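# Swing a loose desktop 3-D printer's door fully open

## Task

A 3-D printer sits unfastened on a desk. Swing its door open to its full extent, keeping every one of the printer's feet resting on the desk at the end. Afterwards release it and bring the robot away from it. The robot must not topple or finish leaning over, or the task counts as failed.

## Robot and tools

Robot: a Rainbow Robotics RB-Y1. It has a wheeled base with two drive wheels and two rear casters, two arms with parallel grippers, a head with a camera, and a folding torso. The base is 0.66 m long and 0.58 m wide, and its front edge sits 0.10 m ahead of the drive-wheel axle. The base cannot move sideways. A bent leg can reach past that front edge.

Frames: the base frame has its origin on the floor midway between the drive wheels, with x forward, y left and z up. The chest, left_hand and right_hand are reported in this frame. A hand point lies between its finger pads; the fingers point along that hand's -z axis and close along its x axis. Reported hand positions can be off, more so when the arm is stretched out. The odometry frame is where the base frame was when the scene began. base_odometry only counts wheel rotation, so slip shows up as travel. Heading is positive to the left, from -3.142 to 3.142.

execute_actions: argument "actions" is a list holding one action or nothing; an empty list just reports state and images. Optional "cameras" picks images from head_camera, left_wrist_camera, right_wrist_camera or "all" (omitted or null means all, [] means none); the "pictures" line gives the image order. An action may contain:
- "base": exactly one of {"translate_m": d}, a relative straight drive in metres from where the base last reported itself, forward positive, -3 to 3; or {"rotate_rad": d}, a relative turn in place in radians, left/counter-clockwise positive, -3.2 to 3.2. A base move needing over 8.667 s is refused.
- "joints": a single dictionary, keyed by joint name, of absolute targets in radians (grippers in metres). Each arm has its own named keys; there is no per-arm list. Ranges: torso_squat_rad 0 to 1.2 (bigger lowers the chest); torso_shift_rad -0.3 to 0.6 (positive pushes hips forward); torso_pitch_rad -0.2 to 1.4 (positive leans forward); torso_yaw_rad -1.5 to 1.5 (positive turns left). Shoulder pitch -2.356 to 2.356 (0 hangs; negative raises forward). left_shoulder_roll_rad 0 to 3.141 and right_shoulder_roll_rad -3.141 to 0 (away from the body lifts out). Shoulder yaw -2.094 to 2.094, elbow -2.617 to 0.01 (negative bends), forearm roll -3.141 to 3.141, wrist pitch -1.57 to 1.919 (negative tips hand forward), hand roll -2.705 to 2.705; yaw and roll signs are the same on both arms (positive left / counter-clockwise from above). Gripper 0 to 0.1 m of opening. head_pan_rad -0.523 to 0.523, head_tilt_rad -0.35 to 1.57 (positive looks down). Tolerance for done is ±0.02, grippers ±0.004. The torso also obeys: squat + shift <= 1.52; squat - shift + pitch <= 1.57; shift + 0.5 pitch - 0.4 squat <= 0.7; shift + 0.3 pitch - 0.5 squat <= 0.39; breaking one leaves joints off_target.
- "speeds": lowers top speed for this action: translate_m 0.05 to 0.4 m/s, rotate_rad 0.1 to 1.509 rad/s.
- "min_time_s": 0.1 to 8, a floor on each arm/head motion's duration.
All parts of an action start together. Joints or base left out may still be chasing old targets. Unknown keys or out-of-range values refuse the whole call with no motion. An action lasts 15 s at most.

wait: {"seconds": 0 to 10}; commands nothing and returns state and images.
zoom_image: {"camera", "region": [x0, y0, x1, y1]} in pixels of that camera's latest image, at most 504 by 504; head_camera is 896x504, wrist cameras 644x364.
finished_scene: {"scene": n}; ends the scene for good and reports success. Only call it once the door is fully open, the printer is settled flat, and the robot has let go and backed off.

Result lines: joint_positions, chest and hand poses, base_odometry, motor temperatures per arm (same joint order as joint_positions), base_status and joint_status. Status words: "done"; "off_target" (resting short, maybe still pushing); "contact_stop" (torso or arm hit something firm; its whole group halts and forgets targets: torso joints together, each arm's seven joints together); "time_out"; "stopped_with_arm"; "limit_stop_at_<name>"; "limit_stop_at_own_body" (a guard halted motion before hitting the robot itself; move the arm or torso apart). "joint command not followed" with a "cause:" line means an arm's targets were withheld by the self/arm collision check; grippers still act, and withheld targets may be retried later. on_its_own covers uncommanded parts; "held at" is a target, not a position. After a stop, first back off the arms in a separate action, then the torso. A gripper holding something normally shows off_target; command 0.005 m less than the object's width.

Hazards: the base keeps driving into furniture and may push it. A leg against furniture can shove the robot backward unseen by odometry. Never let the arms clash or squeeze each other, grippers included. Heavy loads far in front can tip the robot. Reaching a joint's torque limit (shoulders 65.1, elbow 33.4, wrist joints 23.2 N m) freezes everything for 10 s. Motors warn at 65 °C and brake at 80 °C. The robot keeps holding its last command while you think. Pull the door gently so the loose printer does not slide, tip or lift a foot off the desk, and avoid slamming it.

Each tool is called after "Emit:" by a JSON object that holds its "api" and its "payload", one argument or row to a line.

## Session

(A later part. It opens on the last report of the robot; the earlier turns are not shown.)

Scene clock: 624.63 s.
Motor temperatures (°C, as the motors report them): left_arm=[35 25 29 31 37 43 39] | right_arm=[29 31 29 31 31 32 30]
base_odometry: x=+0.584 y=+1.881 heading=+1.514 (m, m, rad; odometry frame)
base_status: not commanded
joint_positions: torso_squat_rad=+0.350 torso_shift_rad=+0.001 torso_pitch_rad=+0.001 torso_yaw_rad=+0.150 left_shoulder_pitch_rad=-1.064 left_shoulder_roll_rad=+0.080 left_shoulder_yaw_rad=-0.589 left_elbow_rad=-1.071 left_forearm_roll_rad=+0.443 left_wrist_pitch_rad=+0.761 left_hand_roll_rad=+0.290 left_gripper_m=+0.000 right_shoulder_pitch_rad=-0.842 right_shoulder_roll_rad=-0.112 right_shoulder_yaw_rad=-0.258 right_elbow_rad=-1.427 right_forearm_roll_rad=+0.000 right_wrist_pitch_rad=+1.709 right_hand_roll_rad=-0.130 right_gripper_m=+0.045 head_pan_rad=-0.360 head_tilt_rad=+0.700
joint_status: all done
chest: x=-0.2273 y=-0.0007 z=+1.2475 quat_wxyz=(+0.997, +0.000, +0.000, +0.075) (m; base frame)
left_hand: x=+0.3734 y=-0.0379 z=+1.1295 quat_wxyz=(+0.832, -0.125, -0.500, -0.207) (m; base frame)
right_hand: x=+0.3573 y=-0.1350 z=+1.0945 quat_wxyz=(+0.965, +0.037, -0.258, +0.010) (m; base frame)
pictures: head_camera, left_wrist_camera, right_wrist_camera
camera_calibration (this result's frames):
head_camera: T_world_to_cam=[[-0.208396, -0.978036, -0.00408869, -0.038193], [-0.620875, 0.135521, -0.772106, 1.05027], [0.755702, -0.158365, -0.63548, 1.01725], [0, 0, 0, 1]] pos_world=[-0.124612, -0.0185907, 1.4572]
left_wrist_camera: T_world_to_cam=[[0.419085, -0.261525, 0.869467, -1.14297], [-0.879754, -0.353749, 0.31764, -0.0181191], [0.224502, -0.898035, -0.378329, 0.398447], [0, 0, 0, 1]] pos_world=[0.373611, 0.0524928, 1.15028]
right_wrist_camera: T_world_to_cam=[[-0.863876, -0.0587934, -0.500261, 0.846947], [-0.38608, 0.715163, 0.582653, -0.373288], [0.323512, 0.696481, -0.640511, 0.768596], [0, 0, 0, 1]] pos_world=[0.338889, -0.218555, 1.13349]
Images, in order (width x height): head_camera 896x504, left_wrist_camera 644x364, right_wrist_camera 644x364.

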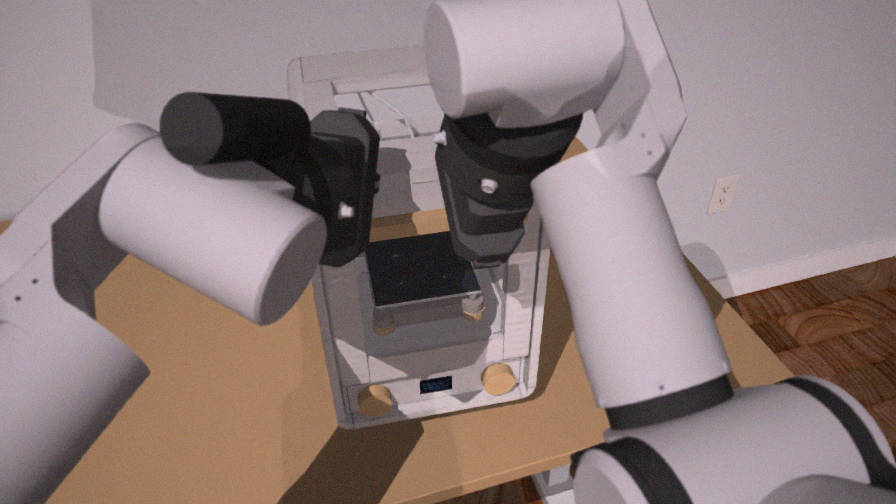

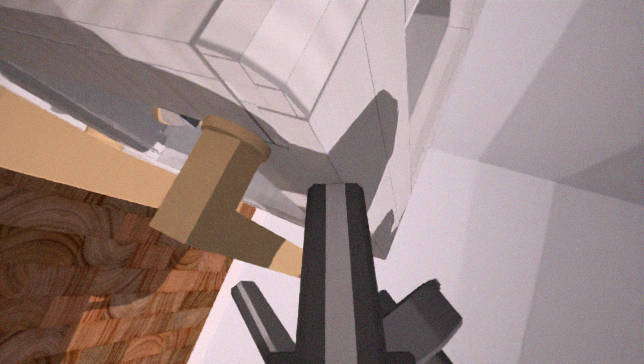

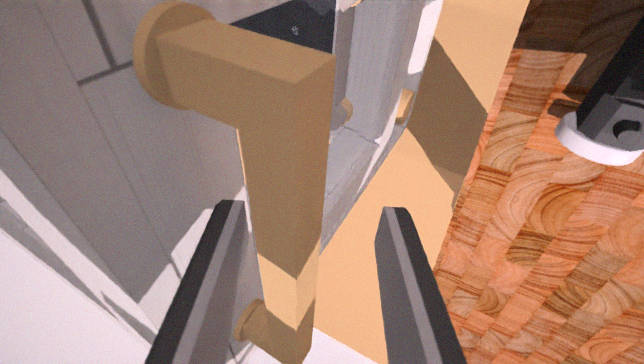

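Emit:
{"api": "zoom_image", "payload": {
  "camera": "right_wrist_camera",
  "region": [120, 0, 360, 240]
}}

Emit:
{"api": "zoom_image", "payload": {
  "camera": "left_wrist_camera",
  "region": [220, 60, 420, 260]
}}

Region (120, 0, 360, 240) of right_wrist_camera's 644x364 image, scaled by 2.100, with more detail than that image has.

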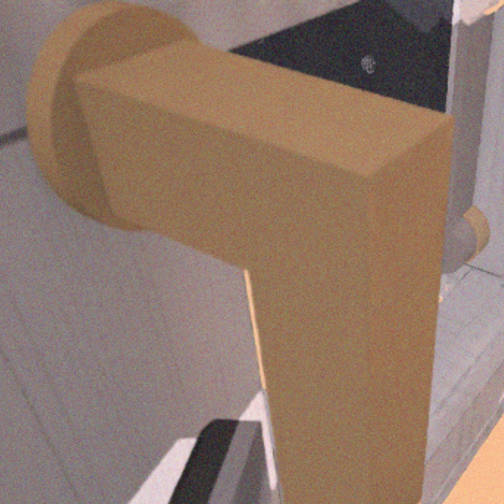

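Region (220, 60, 420, 260) of left_wrist_camera's 644x364 image, scaled by 2.520, with more detail than that image has.

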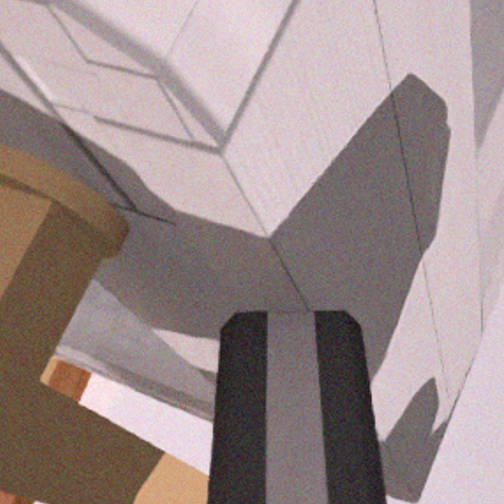

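Emit:
{"api": "execute_actions", "payload": {
  "actions": [
    {"joints": {"left_shoulder_pitch_rad": -1.0786, "left_shoulder_roll_rad": 0.08, "left_shoulder_yaw_rad": -0.6026, "left_elbow_rad": -1.0353, "left_forearm_roll_rad": 0.4591, "left_wrist_pitch_rad": 0.7346, "left_hand_roll_rad": 0.2896, "right_shoulder_pitch_rad": -0.8420, "right_shoulder_roll_rad": -0.1113, "right_shoulder_yaw_rad": -0.2580, "right_elbow_rad": -1.3958, "right_forearm_roll_rad": 0.0, "right_wrist_pitch_rad": 1.6783, "right_hand_roll_rad": -0.1298, "right_gripper_m": 0.041}, "min_time_s": 0.4}
  ]
}}

Scene clock: 745.73 s.
Motor temperatures (°C, as the motors report them): left_arm=[35 25 29 31 37 43 39] | right_arm=[29 31 29 31 31 32 30]
base_odometry: x=+0.584 y=+1.881 heading=+1.514 (m, m, rad; odometry frame)
base_status: not commanded
joint_positions: torso_squat_rad=+0.350 torso_shift_rad=+0.000 torso_pitch_rad=+0.000 torso_yaw_rad=+0.150 left_shoulder_pitch_rad=-1.080 left_shoulder_roll_rad=+0.080 left_shoulder_yaw_rad=-0.602 left_elbow_rad=-1.037 left_forearm_roll_rad=+0.459 left_wrist_pitch_rad=+0.734 left_hand_roll_rad=+0.290 left_gripper_m=+0.000 right_shoulder_pitch_rad=-0.842 right_shoulder_roll_rad=-0.112 right_shoulder_yaw_rad=-0.258 right_elbow_rad=-1.396 right_forearm_roll_rad=+0.000 right_wrist_pitch_rad=+1.678 right_hand_roll_rad=-0.130 right_gripper_m=+0.041 head_pan_rad=-0.360 head_tilt_rad=+0.700
joint_status: all done
chest: x=-0.2281 y=-0.0006 z=+1.2475 quat_wxyz=(+0.997, +0.000, +0.000, +0.075) (m; base frame)
left_hand: x=+0.3763 y=-0.0383 z=+1.1284 quat_wxyz=(+0.831, -0.125, -0.501, -0.208) (m; base frame)
right_hand: x=+0.3608 y=-0.1342 z=+1.0883 quat_wxyz=(+0.965, +0.036, -0.259, +0.010) (m; base frame)
pictures: head_camera, left_wrist_camera, right_wrist_camera
camera_calibration (this result's frames):
head_camera: T_world_to_cam=[[-0.208283, -0.97806, -0.00407756, -0.038152], [-0.620011, 0.135257, -0.772846, 1.05088], [0.756442, -0.158443, -0.63458, 1.01686], [0, 0, 0, 1]] pos_world=[-0.125582, -0.01834, 1.45729]
left_wrist_camera: T_world_to_cam=[[0.416065, -0.260887, 0.871107, -1.14406], [-0.881125, -0.352425, 0.315302, -0.0121582], [0.224742, -0.898741, -0.376506, 0.394826], [0, 0, 0, 1]] pos_world=[0.376555, 0.0520918, 1.14908]
right_wrist_camera: T_world_to_cam=[[-0.863266, -0.0590174, -0.501287, 0.847744], [-0.38687, 0.71525, 0.582021, -0.367924], [0.324197, 0.696372, -0.640283, 0.762394], [0, 0, 0, 1]] pos_world=[0.342324, -0.21772, 1.12725]
Images, in order (width x height): head_camera 896x504, left_wrist_camera 644x364, right_wrist_camera 644x364.

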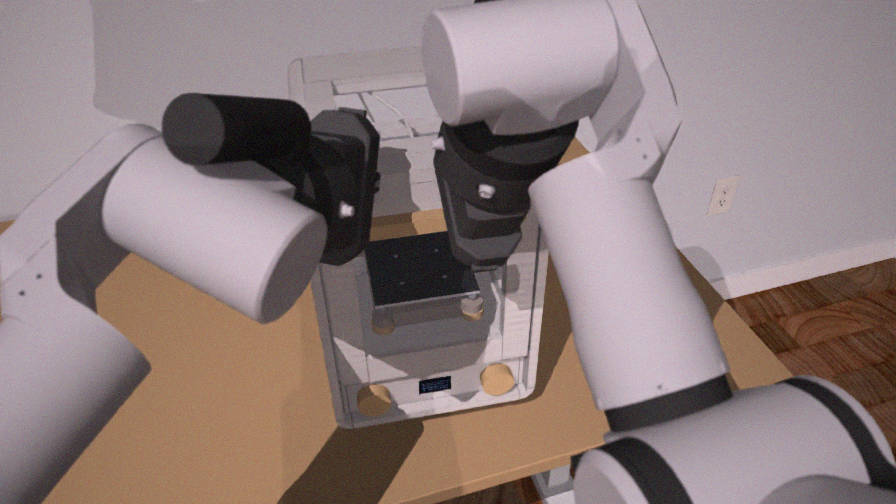

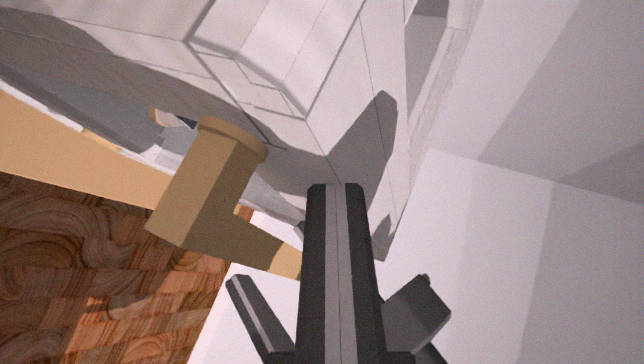

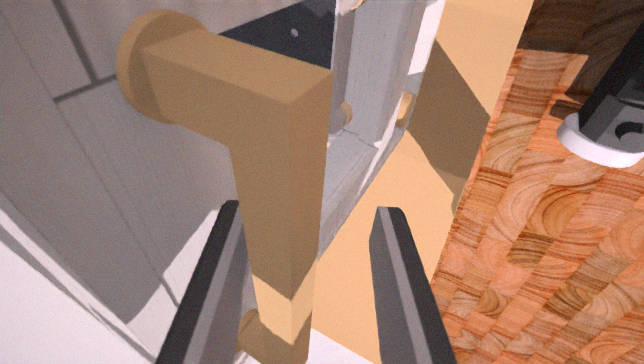

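Emit:
{"api": "zoom_image", "payload": {
  "camera": "left_wrist_camera",
  "region": [220, 60, 420, 260]
}}

Emit:
{"api": "zoom_image", "payload": {
  "camera": "right_wrist_camera",
  "region": [110, 10, 350, 250]
}}

Emit:
{"api": "zoom_image", "payload": {
  "camera": "head_camera",
  "region": [330, 130, 480, 250]
}}

Region (220, 60, 420, 260) of left_wrist_camera's 644x364 image, scaled by 2.520, with more detail than that image has.

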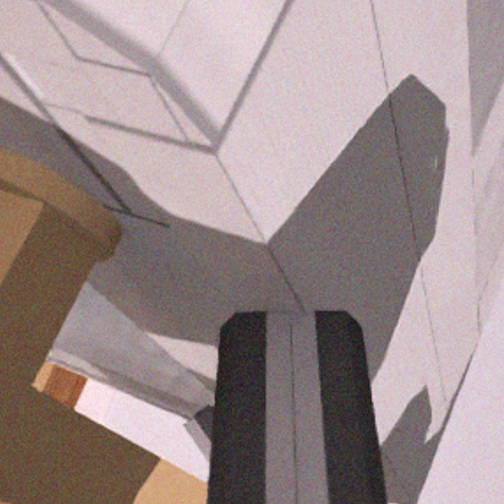

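Region (110, 10, 350, 250) of right_wrist_camera's 644x364 image, scaled by 2.100, with more detail than that image has.

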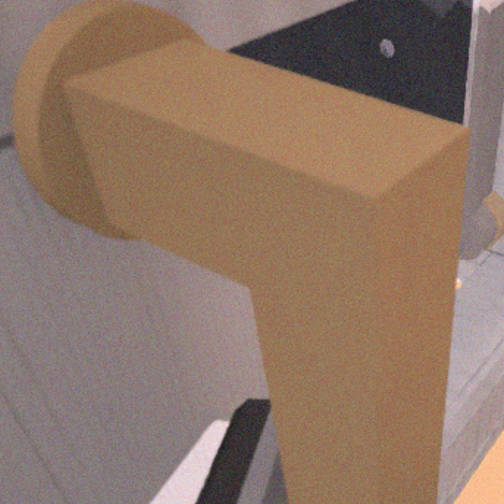

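Region (330, 130, 480, 250) of head_camera's 896x504 image, scaled by 3.360, with more detail than that image has; it fills the top 403 rows of this view, and the rest is white.

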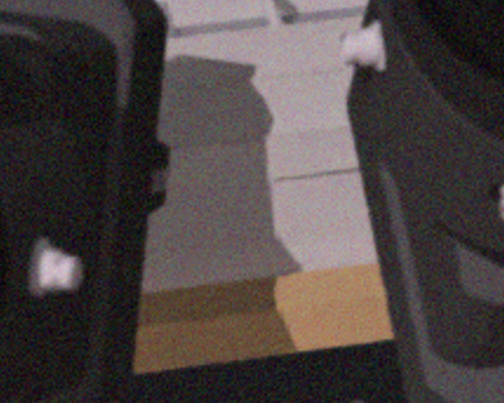

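Emit:
{"api": "execute_actions", "payload": {
  "actions": [
    {"joints": {"left_shoulder_pitch_rad": -1.080, "left_shoulder_roll_rad": 0.08, "left_shoulder_yaw_rad": -0.602, "left_elbow_rad": -1.037, "left_forearm_roll_rad": 0.459, "left_wrist_pitch_rad": 0.734, "left_hand_roll_rad": 0.290, "right_shoulder_pitch_rad": -0.5051, "right_shoulder_roll_rad": -0.0407, "right_shoulder_yaw_rad": -0.1663, "right_elbow_rad": -1.8665, "right_forearm_roll_rad": 0.0, "right_wrist_pitch_rad": 1.7646, "right_hand_roll_rad": -0.1257, "right_gripper_m": 0.034}, "min_time_s": 2.0}
  ]
}}

Scene clock: 868.03 s.
Motor temperatures (°C, as the motors report them): left_arm=[34 25 29 31 37 43 39] | right_arm=[29 31 29 31 31 32 30]
base_odometry: x=+0.584 y=+1.881 heading=+1.514 (m, m, rad; odometry frame)
base_status: not commanded
joint_positions: torso_squat_rad=+0.350 torso_shift_rad=+0.000 torso_pitch_rad=+0.000 torso_yaw_rad=+0.150 left_shoulder_pitch_rad=-1.080 left_shoulder_roll_rad=+0.081 left_shoulder_yaw_rad=-0.602 left_elbow_rad=-1.037 left_forearm_roll_rad=+0.459 left_wrist_pitch_rad=+0.735 left_hand_roll_rad=+0.290 left_gripper_m=+0.000 right_shoulder_pitch_rad=-0.507 right_shoulder_roll_rad=-0.042 right_shoulder_yaw_rad=-0.167 right_elbow_rad=-1.867 right_forearm_roll_rad=+0.000 right_wrist_pitch_rad=+1.763 right_hand_roll_rad=-0.126 right_gripper_m=+0.035 head_pan_rad=-0.360 head_tilt_rad=+0.700
joint_status: all done
chest: x=-0.2277 y=-0.0005 z=+1.2475 quat_wxyz=(+0.997, +0.000, +0.000, +0.075) (m; base frame)
left_hand: x=+0.3770 y=-0.0370 z=+1.1279 quat_wxyz=(+0.831, -0.124, -0.501, -0.207) (m; base frame)
right_hand: x=+0.2867 y=-0.1458 z=+1.0625 quat_wxyz=(+0.957, +0.039, -0.286, +0.011) (m; base frame)
pictures: head_camera, left_wrist_camera, right_wrist_camera
camera_calibration (this result's frames):
head_camera: T_world_to_cam=[[-0.207995, -0.978122, -0.00389594, -0.0381628], [-0.620385, 0.135, -0.772591, 1.0507], [0.756214, -0.158278, -0.634892, 1.01695], [0, 0, 0, 1]] pos_world=[-0.125132, -0.0182119, 1.45726]
left_wrist_camera: T_world_to_cam=[[0.417473, -0.260834, 0.87045, -1.14325], [-0.880076, -0.354551, 0.315847, -0.0120054], [0.226236, -0.897919, -0.377569, 0.39635], [0, 0, 0, 1]] pos_world=[0.377041, 0.0534366, 1.14858]
right_wrist_camera: T_world_to_cam=[[-0.833825, -0.0589153, -0.548875, 0.812324], [-0.420874, 0.711241, 0.563029, -0.343914], [0.357212, 0.700475, -0.617847, 0.745247], [0, 0, 0, 1]] pos_world=[0.266381, -0.229563, 1.09995]
Images, in order (width x height): head_camera 896x504, left_wrist_camera 644x364, right_wrist_camera 644x364.

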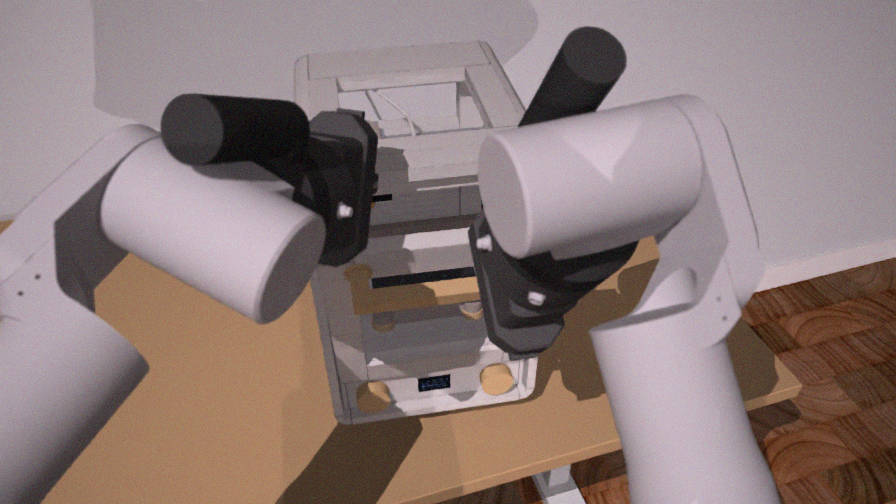

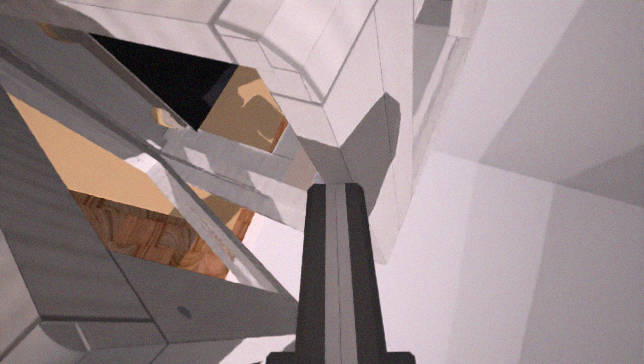

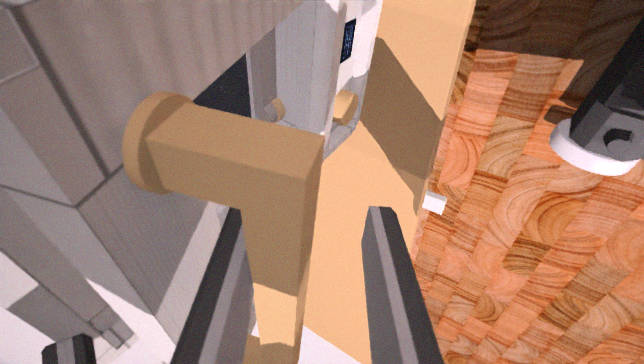

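Emit:
{"api": "zoom_image", "payload": {
  "camera": "right_wrist_camera",
  "region": [110, 70, 370, 330]
}}

Emit:
{"api": "zoom_image", "payload": {
  "camera": "head_camera",
  "region": [280, 30, 580, 440]
}}

Region (110, 70, 370, 330) of right_wrist_camera's 644x364 image, scaled by 1.938, with more detail than that image has.

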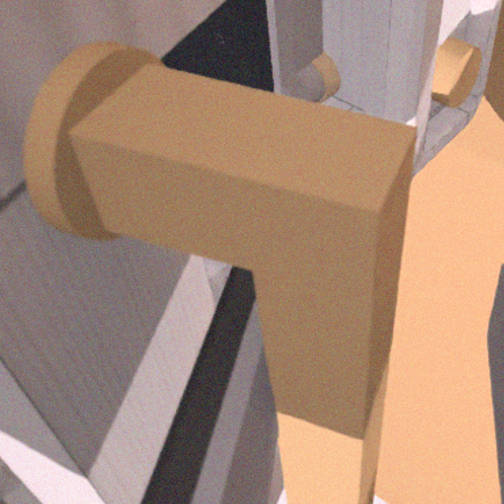

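Region (280, 30, 580, 440) of head_camera's 896x504 image, scaled by 1.229, with more detail than that image has; it fills the left 369 columns of this view, and the rest is white.

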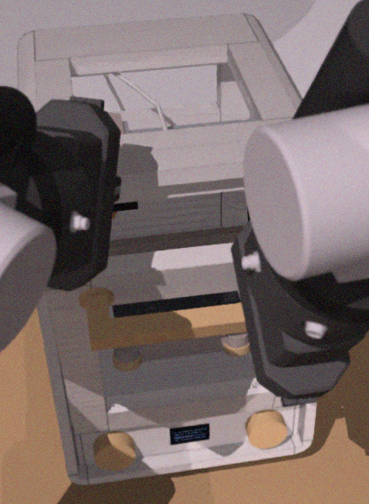

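Emit:
{"api": "execute_actions", "payload": {
  "actions": [
    {"base": {"translate_m": -0.10}, "joints": {"torso_squat_rad": 0.47, "torso_yaw_rad": 0.20, "left_shoulder_pitch_rad": -0.45, "left_shoulder_roll_rad": 0.12, "left_shoulder_yaw_rad": 0.10, "left_elbow_rad": -1.75, "left_forearm_roll_rad": 0.10, "left_wrist_pitch_rad": 1.10, "left_hand_roll_rad": 0.10, "right_shoulder_pitch_rad": -0.2142, "right_shoulder_roll_rad": -0.0074, "right_shoulder_yaw_rad": -0.0728, "right_elbow_rad": -1.9222, "right_forearm_roll_rad": 0.0, "right_wrist_pitch_rad": 1.1676, "right_hand_roll_rad": -0.1402, "right_gripper_m": 0.028, "head_pan_rad": -0.40, "head_tilt_rad": 0.80}, "min_time_s": 1.3}
  ]
}}

Scene clock: 989.67 s.
Motor temperatures (°C, as the motors report them): left_arm=[36 25 29 32 37 45 39] | right_arm=[28 31 29 31 31 33 30]
base_odometry: x=+0.578 y=+1.782 heading=+1.515 (m, m, rad; odometry frame)
base_status: done
joint_positions: torso_squat_rad=+0.470 torso_shift_rad=+0.001 torso_pitch_rad=+0.001 torso_yaw_rad=+0.200 left_shoulder_pitch_rad=-0.450 left_shoulder_roll_rad=+0.120 left_shoulder_yaw_rad=+0.100 left_elbow_rad=-1.750 left_forearm_roll_rad=+0.100 left_wrist_pitch_rad=+1.100 left_hand_roll_rad=+0.100 left_gripper_m=+0.000 right_shoulder_pitch_rad=-0.214 right_shoulder_roll_rad=-0.008 right_shoulder_yaw_rad=-0.073 right_elbow_rad=-1.922 right_forearm_roll_rad=+0.000 right_wrist_pitch_rad=+1.168 right_hand_roll_rad=-0.140 right_gripper_m=+0.028 head_pan_rad=-0.400 head_tilt_rad=+0.800
joint_status: all done
chest: x=-0.2274 y=-0.0007 z=+1.2140 quat_wxyz=(+0.995, +0.000, +0.000, +0.100) (m; base frame)
left_hand: x=+0.2932 y=+0.3259 z=+1.0720 quat_wxyz=(+0.852, +0.016, -0.515, +0.095) (m; base frame)
right_hand: x=+0.3142 y=-0.1156 z=+1.0044 quat_wxyz=(+0.888, +0.078, -0.453, +0.026) (m; base frame)
pictures: head_camera, left_wrist_camera, right_wrist_camera
camera_calibration (this result's frames):
head_camera: T_world_to_cam=[[-0.19901, -0.979989, -0.00403366, -0.0353891], [-0.694579, 0.143952, -0.704867, 0.913813], [0.691342, -0.137474, -0.709328, 1.08745], [0, 0, 0, 1]] pos_world=[-0.124129, -0.01673, 1.41533]
left_wrist_camera: T_world_to_cam=[[0.480078, 0.114959, 0.86966, -1.10501], [-0.474724, -0.799618, 0.367762, 0.0311263], [0.737673, -0.589403, -0.329305, 0.417793], [0, 0, 0, 1]] pos_world=[0.237073, 0.398168, 1.08712]
right_wrist_camera: T_world_to_cam=[[-0.582488, -0.0352971, -0.812073, 0.99326], [-0.628875, 0.652553, 0.422719, -0.121611], [0.514999, 0.756921, -0.402301, 0.418783], [0, 0, 0, 1]] pos_world=[0.286411, -0.202568, 1.02648]
Images, in order (width x height): head_camera 896x504, left_wrist_camera 644x364, right_wrist_camera 644x364.

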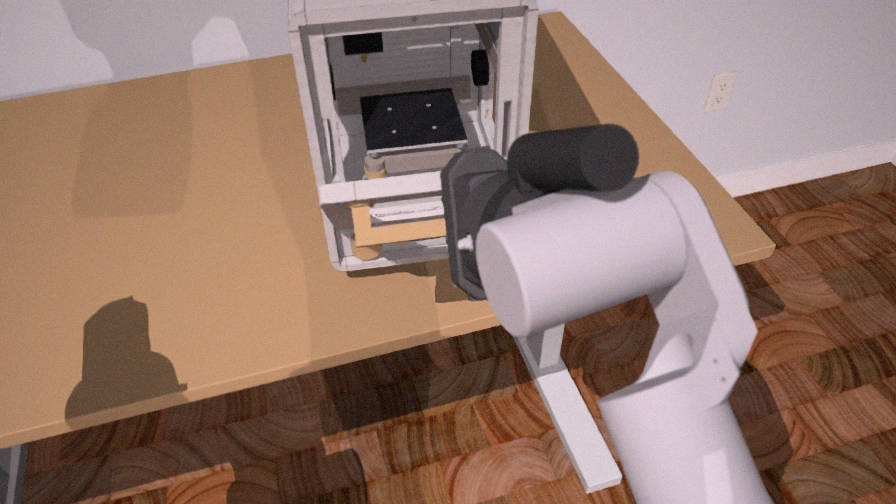

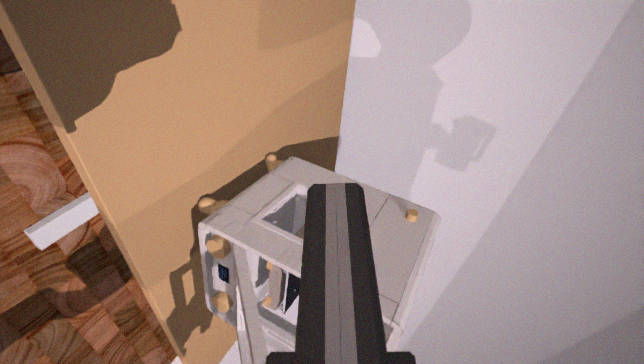

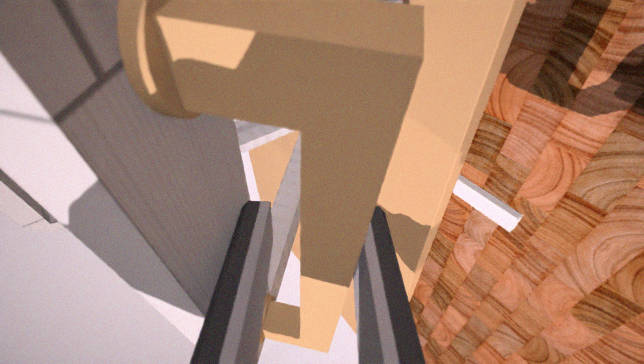

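Emit:
{"api": "zoom_image", "payload": {
  "camera": "right_wrist_camera",
  "region": [110, 0, 450, 250]
}}

Emit:
{"api": "zoom_image", "payload": {
  "camera": "right_wrist_camera",
  "region": [220, 184, 420, 364]
}}

Region (110, 0, 450, 250) of right_wrist_camera's 644x364 image, scaled by 1.482, with more detail than that image has; it fills the top 371 rows of this view, and the rest is white.

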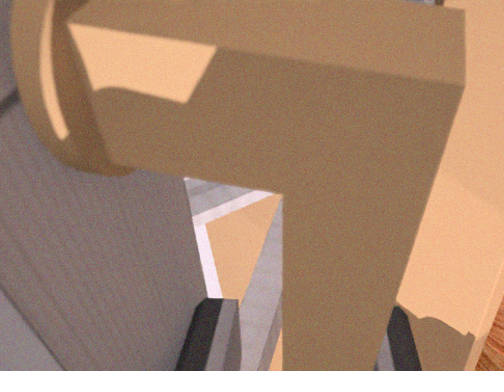

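Region (220, 184, 420, 364) of right_wrist_camera's 644x364 image, scaled by 2.520, with more detail than that image has; it fills the top 454 rows of this view, and the rest is white.

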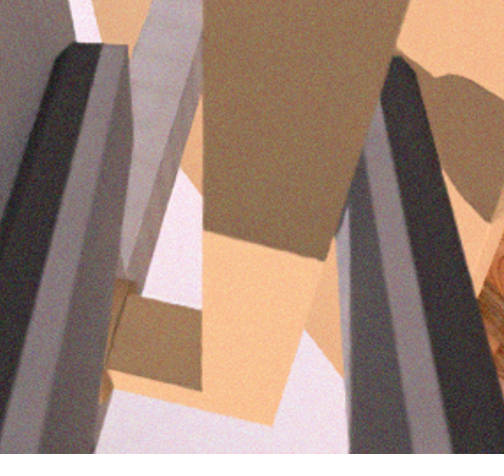

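Emit:
{"api": "execute_actions", "payload": {
  "actions": [
    {"base": {"translate_m": -0.07}, "joints": {"torso_squat_rad": 0.60, "left_shoulder_pitch_rad": -0.10, "left_shoulder_roll_rad": 0.12, "left_shoulder_yaw_rad": 0.10, "left_elbow_rad": -1.70, "left_forearm_roll_rad": 0.10, "left_wrist_pitch_rad": 1.0, "left_hand_roll_rad": 0.10, "right_shoulder_pitch_rad": -0.0745, "right_shoulder_roll_rad": -0.003, "right_shoulder_yaw_rad": -0.0255, "right_elbow_rad": -1.5583, "right_forearm_roll_rad": 0.0, "right_wrist_pitch_rad": 0.2781, "right_hand_roll_rad": -0.0535, "head_pan_rad": -0.38, "head_tilt_rad": 0.80}, "min_time_s": 1.2}
  ]
}}

Scene clock: 1074.70 s.
Motor temperatures (°C, as the motors report them): left_arm=[34 25 29 32 37 43 39] | right_arm=[28 31 29 32 31 32 30]
base_odometry: x=+0.574 y=+1.712 heading=+1.516 (m, m, rad; odometry frame)
base_status: done
joint_positions: torso_squat_rad=+0.600 torso_shift_rad=+0.001 torso_pitch_rad=+0.001 torso_yaw_rad=+0.200 left_shoulder_pitch_rad=-0.100 left_shoulder_roll_rad=+0.120 left_shoulder_yaw_rad=+0.100 left_elbow_rad=-1.700 left_forearm_roll_rad=+0.100 left_wrist_pitch_rad=+1.000 left_hand_roll_rad=+0.100 left_gripper_m=+0.000 right_shoulder_pitch_rad=-0.074 right_shoulder_roll_rad=-0.003 right_shoulder_yaw_rad=-0.026 right_elbow_rad=-1.558 right_forearm_roll_rad=+0.000 right_wrist_pitch_rad=+0.278 right_hand_roll_rad=-0.054 right_gripper_m=+0.028 head_pan_rad=-0.380 head_tilt_rad=+0.800
joint_status: all done
chest: x=-0.2273 y=-0.0006 z=+1.1677 quat_wxyz=(+0.995, +0.000, +0.000, +0.100) (m; base frame)
left_hand: x=+0.1859 y=+0.3712 z=+0.8477 quat_wxyz=(+0.906, +0.037, -0.390, +0.159) (m; base frame)
right_hand: x=+0.3382 y=-0.1115 z=+0.9070 quat_wxyz=(+0.779, +0.078, -0.619, +0.058) (m; base frame)
pictures: head_camera, left_wrist_camera, right_wrist_camera
camera_calibration (this result's frames):
head_camera: T_world_to_cam=[[-0.179434, -0.983762, -0.00403597, -0.0314849], [-0.697406, 0.130095, -0.70477, 0.880503], [0.693851, -0.123645, -0.709425, 1.05513], [0, 0, 0, 1]] pos_world=[-0.123685, -0.0150614, 1.36896]
left_wrist_camera: T_world_to_cam=[[0.674083, 0.232567, 0.701088, -0.800479], [-0.252474, -0.819433, 0.514574, -0.0595282], [0.694168, -0.523872, -0.493649, 0.572843], [0, 0, 0, 1]] pos_world=[0.126911, 0.437483, 0.874621]
right_wrist_camera: T_world_to_cam=[[-0.217089, -0.0515639, -0.974789, 0.950501], [-0.766052, 0.627924, 0.137387, 0.234412], [0.605009, 0.776564, -0.175816, 0.130477], [0, 0, 0, 1]] pos_world=[0.306976, -0.199505, 0.917272]
Images, in order (width x height): head_camera 896x504, left_wrist_camera 644x364, right_wrist_camera 644x364.

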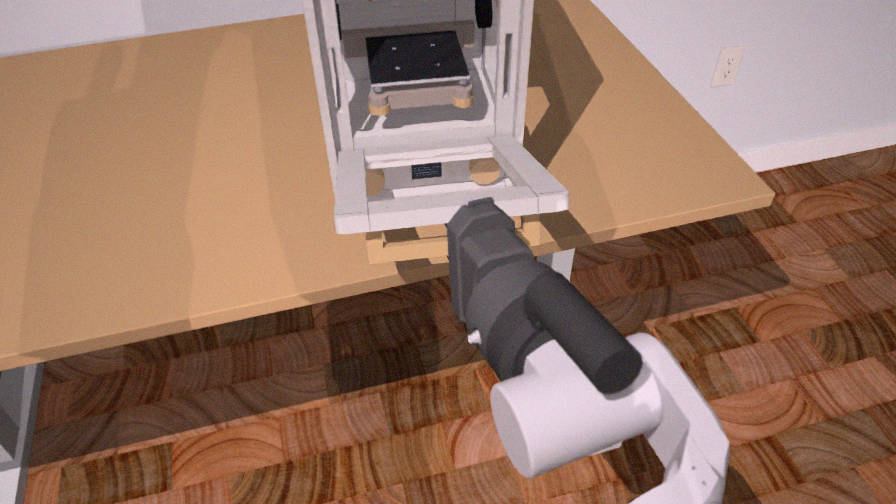

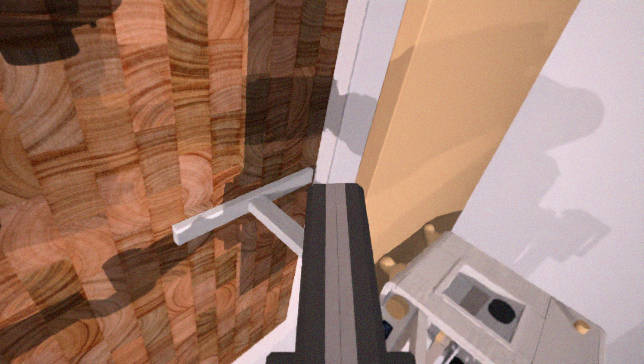

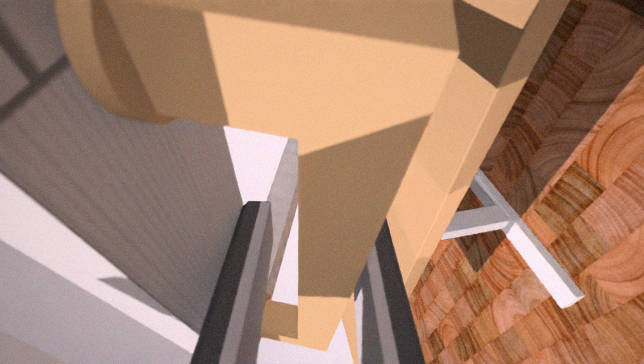

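Emit:
{"api": "execute_actions", "payload": {
  "actions": []
}}

Scene clock: 1103.00 s.
Motor temperatures (°C, as the motors report them): left_arm=[34 25 29 32 37 43 39] | right_arm=[28 31 29 32 31 32 30]
base_odometry: x=+0.574 y=+1.712 heading=+1.516 (m, m, rad; odometry frame)
base_status: done
joint_positions: torso_squat_rad=+0.600 torso_shift_rad=+0.001 torso_pitch_rad=+0.001 torso_yaw_rad=+0.200 left_shoulder_pitch_rad=-0.100 left_shoulder_roll_rad=+0.120 left_shoulder_yaw_rad=+0.100 left_elbow_rad=-1.700 left_forearm_roll_rad=+0.100 left_wrist_pitch_rad=+1.000 left_hand_roll_rad=+0.100 left_gripper_m=+0.000 right_shoulder_pitch_rad=-0.074 right_shoulder_roll_rad=-0.003 right_shoulder_yaw_rad=-0.026 right_elbow_rad=-1.558 right_forearm_roll_rad=+0.000 right_wrist_pitch_rad=+0.278 right_hand_roll_rad=-0.054 right_gripper_m=+0.028 head_pan_rad=-0.380 head_tilt_rad=+0.800
joint_status: all done
chest: x=-0.2273 y=-0.0006 z=+1.1677 quat_wxyz=(+0.995, +0.000, +0.000, +0.100) (m; base frame)
left_hand: x=+0.1859 y=+0.3712 z=+0.8477 quat_wxyz=(+0.906, +0.037, -0.390, +0.159) (m; base frame)
right_hand: x=+0.3382 y=-0.1115 z=+0.9070 quat_wxyz=(+0.779, +0.078, -0.619, +0.058) (m; base frame)
pictures: head_camera, left_wrist_camera, right_wrist_camera
camera_calibration (this result's frames):
head_camera: T_world_to_cam=[[-0.179434, -0.983762, -0.00403595, -0.031485], [-0.697406, 0.130095, -0.70477, 0.880503], [0.69385, -0.123645, -0.709425, 1.05513], [0, 0, 0, 1]] pos_world=[-0.123685, -0.0150614, 1.36896]
left_wrist_camera: T_world_to_cam=[[0.674082, 0.232567, 0.701089, -0.80048], [-0.252474, -0.819433, 0.514574, -0.0595274], [0.694168, -0.523872, -0.493648, 0.572843], [0, 0, 0, 1]] pos_world=[0.126911, 0.437483, 0.874622]
right_wrist_camera: T_world_to_cam=[[-0.217087, -0.0515638, -0.974789, 0.950501], [-0.766053, 0.627924, 0.137385, 0.234414], [0.60501, 0.776564, -0.175815, 0.130476], [0, 0, 0, 1]] pos_world=[0.306976, -0.199505, 0.917273]
Images, in order (width x height): head_camera 896x504, left_wrist_camera 644x364, right_wrist_camera 644x364.

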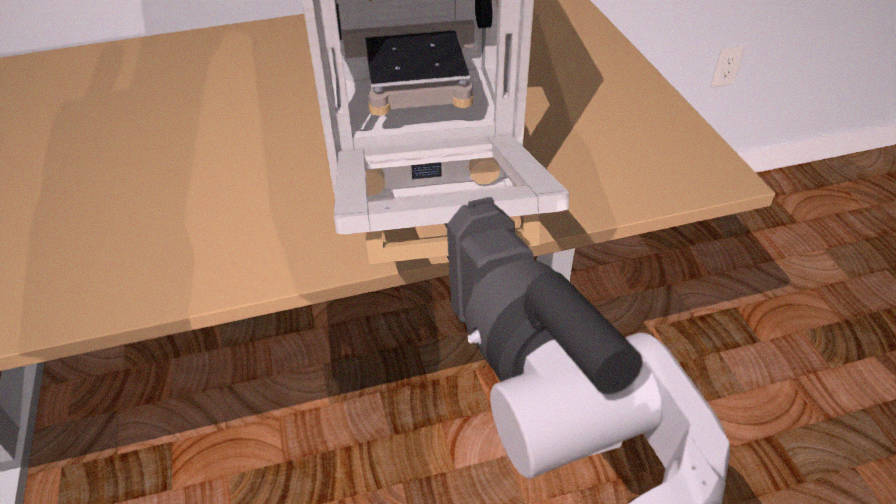

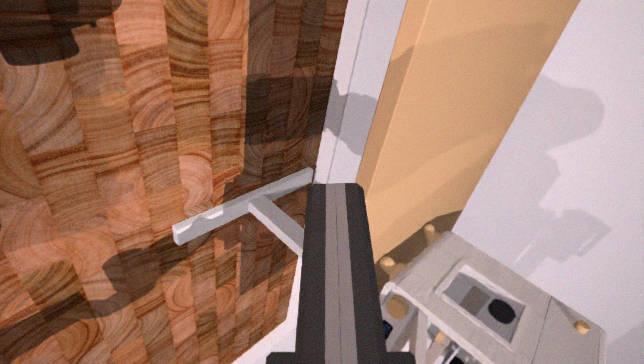

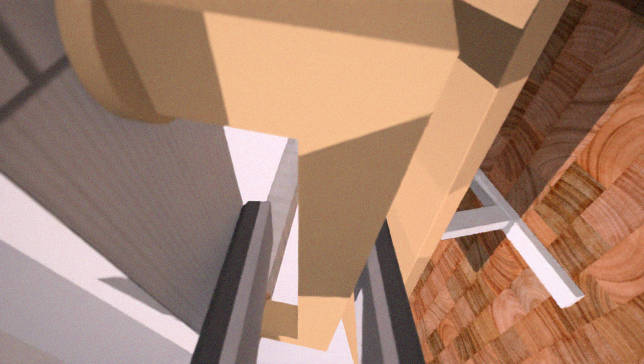

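Emit:
{"api": "execute_actions", "payload": {
  "actions": [
    {"joints": {"torso_squat_rad": 0.74, "right_shoulder_pitch_rad": -0.1345, "right_shoulder_roll_rad": -0.004, "right_shoulder_yaw_rad": -0.0459, "right_elbow_rad": -1.0789, "right_forearm_roll_rad": 0.0, "right_wrist_pitch_rad": -0.3993, "right_hand_roll_rad": 0.0083, "head_tilt_rad": 0.8}, "min_time_s": 1.3}
  ]
}}

Scene clock: 1224.60 s.
Motor temperatures (°C, as the motors report them): left_arm=[34 25 29 32 37 43 39] | right_arm=[28 31 29 33 31 32 30]
base_odometry: x=+0.574 y=+1.712 heading=+1.516 (m, m, rad; odometry frame)
base_status: not commanded
joint_positions: torso_squat_rad=+0.740 torso_shift_rad=+0.001 torso_pitch_rad=+0.001 torso_yaw_rad=+0.200 left_shoulder_pitch_rad=-0.100 left_shoulder_roll_rad=+0.120 left_shoulder_yaw_rad=+0.100 left_elbow_rad=-1.700 left_forearm_roll_rad=+0.100 left_wrist_pitch_rad=+1.000 left_hand_roll_rad=+0.100 left_gripper_m=+0.000 right_shoulder_pitch_rad=-0.134 right_shoulder_roll_rad=-0.004 right_shoulder_yaw_rad=-0.046 right_elbow_rad=-1.079 right_forearm_roll_rad=+0.000 right_wrist_pitch_rad=-0.399 right_hand_roll_rad=+0.008 right_gripper_m=+0.028 head_pan_rad=-0.380 head_tilt_rad=+0.800
joint_status: all done
chest: x=-0.2274 y=-0.0006 z=+1.1069 quat_wxyz=(+0.995, +0.000, +0.000, +0.100) (m; base frame)
left_hand: x=+0.1859 y=+0.3713 z=+0.7869 quat_wxyz=(+0.906, +0.037, -0.390, +0.159) (m; base frame)
right_hand: x=+0.3297 y=-0.1124 z=+0.8039 quat_wxyz=(+0.692, +0.069, -0.715, +0.073) (m; base frame)
pictures: head_camera, left_wrist_camera, right_wrist_camera
camera_calibration (this result's frames):
head_camera: T_world_to_cam=[[-0.179431, -0.983762, -0.004039, -0.0316777], [-0.697399, 0.130094, -0.704776, 0.837624], [0.693858, -0.123642, -0.709418, 1.01202], [0, 0, 0, 1]] pos_world=[-0.123727, -0.0150046, 1.30816]
left_wrist_camera: T_world_to_cam=[[0.674096, 0.232584, 0.70107, -0.757814], [-0.25245, -0.819431, 0.514588, -0.0282084], [0.694164, -0.523867, -0.493659, 0.54289], [0, 0, 0, 1]] pos_world=[0.126864, 0.437543, 0.813799]
right_wrist_camera: T_world_to_cam=[[0.0432419, -0.0607189, -0.997218, 0.779275], [-0.779, 0.62291, -0.0717073, 0.414453], [0.625531, 0.779934, -0.0203643, -0.013174], [0, 0, 0, 1]] pos_world=[0.297403, -0.200575, 0.806558]
Images, in order (width x height): head_camera 896x504, left_wrist_camera 644x364, right_wrist_camera 644x364.

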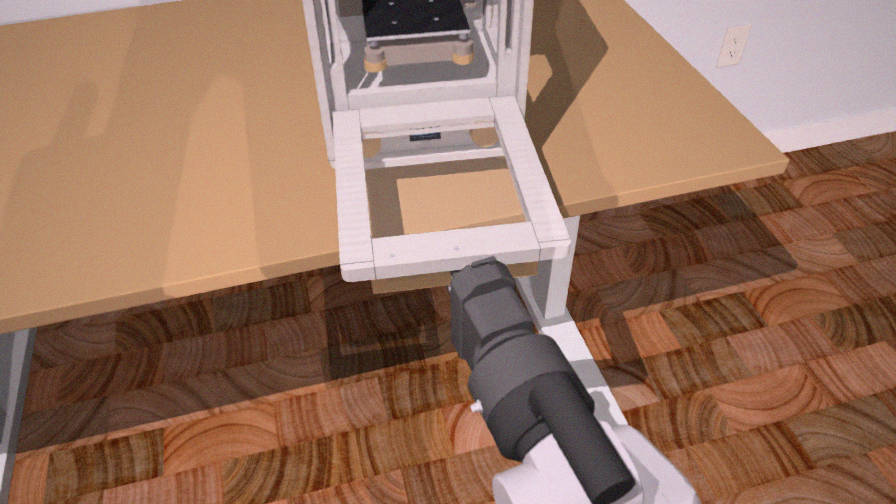

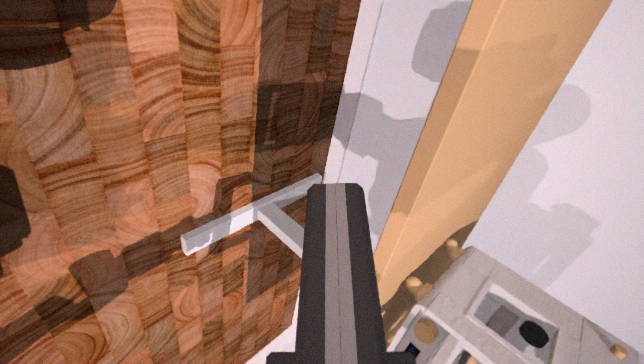

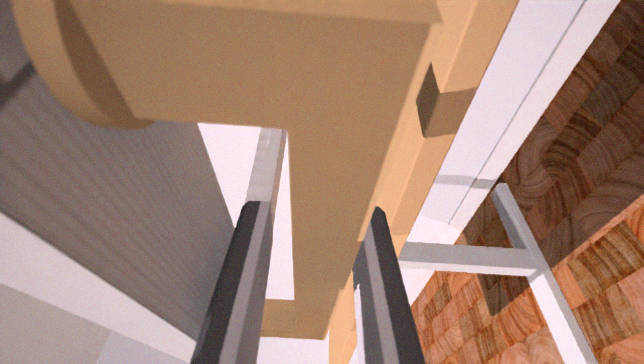

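Emit:
{"api": "zoom_image", "payload": {
  "camera": "right_wrist_camera",
  "region": [250, 0, 490, 180]
}}

Emit:
{"api": "zoom_image", "payload": {
  "camera": "right_wrist_camera",
  "region": [200, 184, 440, 364]
}}

Region (250, 0, 490, 180) of right_wrist_camera's 644x364 image, scaled by 2.100, with more detail than that image has; it fills the top 378 rows of this view, and the rest is white.

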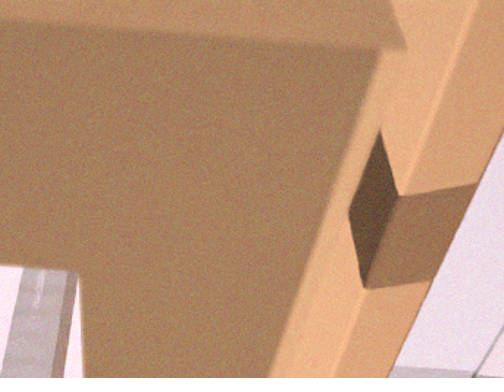

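Region (200, 184, 440, 364) of right_wrist_camera's 644x364 image, scaled by 2.100, with more detail than that image has; it fills the top 378 rows of this view, and the rest is white.

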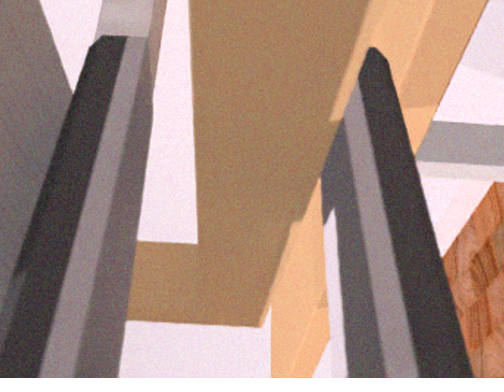

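Emit:
{"api": "execute_actions", "payload": {
  "actions": [
    {"base": {"translate_m": -0.45}, "joints": {"head_tilt_rad": 0.55, "head_pan_rad": -0.3}}
  ]
}}

Scene clock: 1280.53 s.
Motor temperatures (°C, as the motors report them): left_arm=[34 25 29 32 37 43 39] | right_arm=[28 31 29 32 31 32 30]
base_odometry: x=+0.550 y=+1.262 heading=+1.517 (m, m, rad; odometry frame)
base_status: done
joint_positions: torso_squat_rad=+0.740 torso_shift_rad=+0.001 torso_pitch_rad=+0.001 torso_yaw_rad=+0.200 left_shoulder_pitch_rad=-0.100 left_shoulder_roll_rad=+0.120 left_shoulder_yaw_rad=+0.100 left_elbow_rad=-1.700 left_forearm_roll_rad=+0.100 left_wrist_pitch_rad=+1.000 left_hand_roll_rad=+0.100 left_gripper_m=+0.000 right_shoulder_pitch_rad=-0.134 right_shoulder_roll_rad=-0.004 right_shoulder_yaw_rad=-0.046 right_elbow_rad=-1.079 right_forearm_roll_rad=+0.000 right_wrist_pitch_rad=-0.399 right_hand_roll_rad=+0.008 right_gripper_m=+0.028 head_pan_rad=-0.300 head_tilt_rad=+0.550
joint_status: all done
chest: x=-0.2274 y=-0.0006 z=+1.1069 quat_wxyz=(+0.995, +0.000, +0.000, +0.100) (m; base frame)
left_hand: x=+0.1859 y=+0.3713 z=+0.7868 quat_wxyz=(+0.906, +0.037, -0.390, +0.159) (m; base frame)
right_hand: x=+0.3298 y=-0.1124 z=+0.8039 quat_wxyz=(+0.692, +0.069, -0.715, +0.073) (m; base frame)
pictures: head_camera, left_wrist_camera, right_wrist_camera
camera_calibration (this result's frames):
head_camera: T_world_to_cam=[[-0.099275, -0.995052, -0.00407603, -0.0150982], [-0.510176, 0.0544156, -0.858347, 1.07713], [0.854321, -0.0831329, -0.513054, 0.788208], [0, 0, 0, 1]] pos_world=[-0.125353, -0.00811045, 1.32889]
left_wrist_camera: T_world_to_cam=[[0.674196, 0.232621, 0.700961, -0.757689], [-0.252341, -0.819431, 0.514642, -0.0282356], [0.694106, -0.523851, -0.493758, 0.542964], [0, 0, 0, 1]] pos_world=[0.126831, 0.43755, 0.813735]
right_wrist_camera: T_world_to_cam=[[0.0432068, -0.0607091, -0.99722, 0.779268], [-0.779004, 0.622909, -0.0716737, 0.414448], [0.625529, 0.779935, -0.0203787, -0.0131896], [0, 0, 0, 1]] pos_world=[0.297438, -0.200568, 0.806538]
Images, in order (width x height): head_camera 896x504, left_wrist_camera 644x364, right_wrist_camera 644x364.

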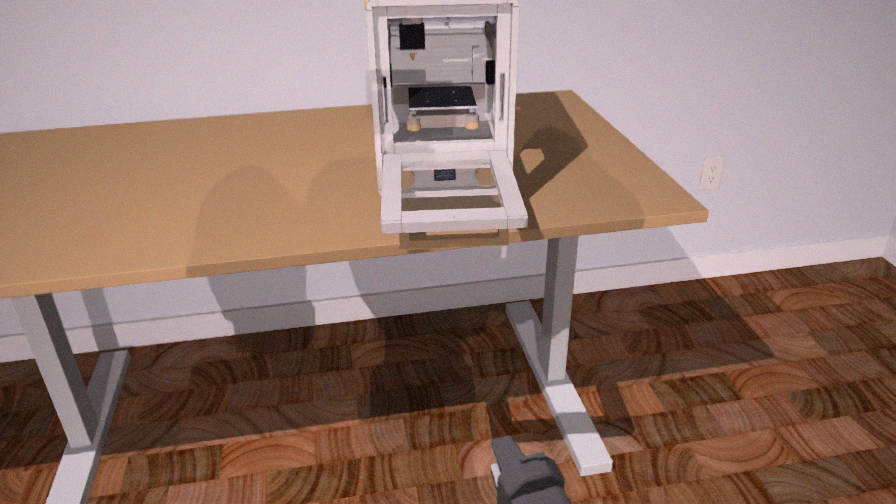

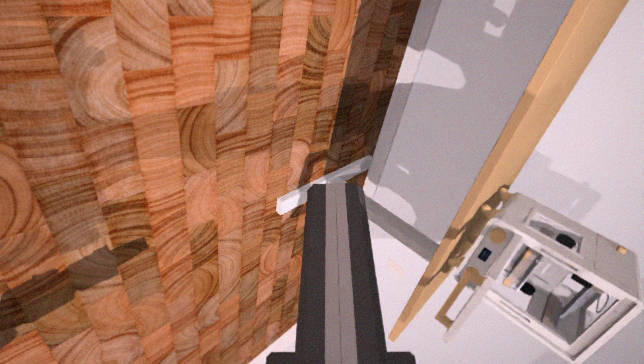

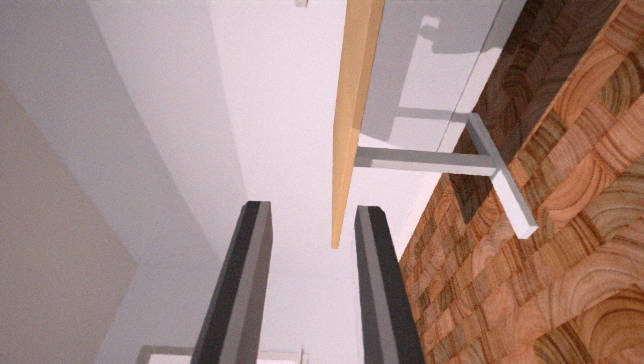

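Emit:
{"api": "zoom_image", "payload": {
  "camera": "left_wrist_camera",
  "region": [380, 160, 644, 364]
}}

Emit:
{"api": "zoom_image", "payload": {
  "camera": "head_camera",
  "region": [340, 80, 580, 270]
}}

Region (380, 160, 644, 364) of left_wrist_camera's 644x364 image, scaled by 1.909, with more detail than that image has; it fills the top 389 rows of this view, and the rest is white.

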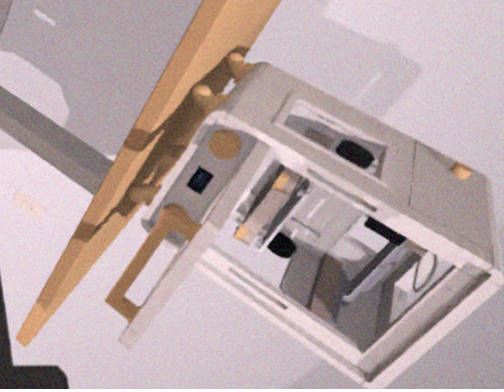

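Region (340, 80, 580, 270) of head_camera's 896x504 image, scaled by 2.100, with more detail than that image has; it fills the top 399 rows of this view, and the rest is white.

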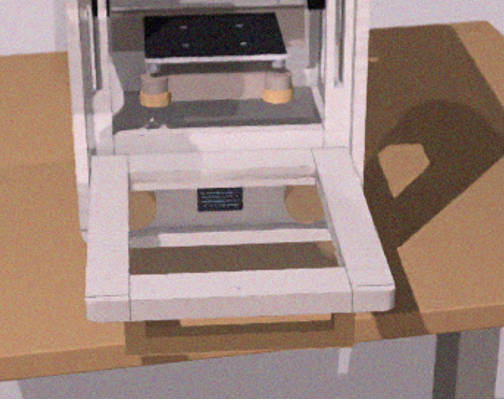

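The door is flat on its stop, the printer's feet are on the desk, and the robot is clear.

Emit:
{"api": "finished_scene", "payload": {
  "scene": 2
}}

The scene is finished: the task was done.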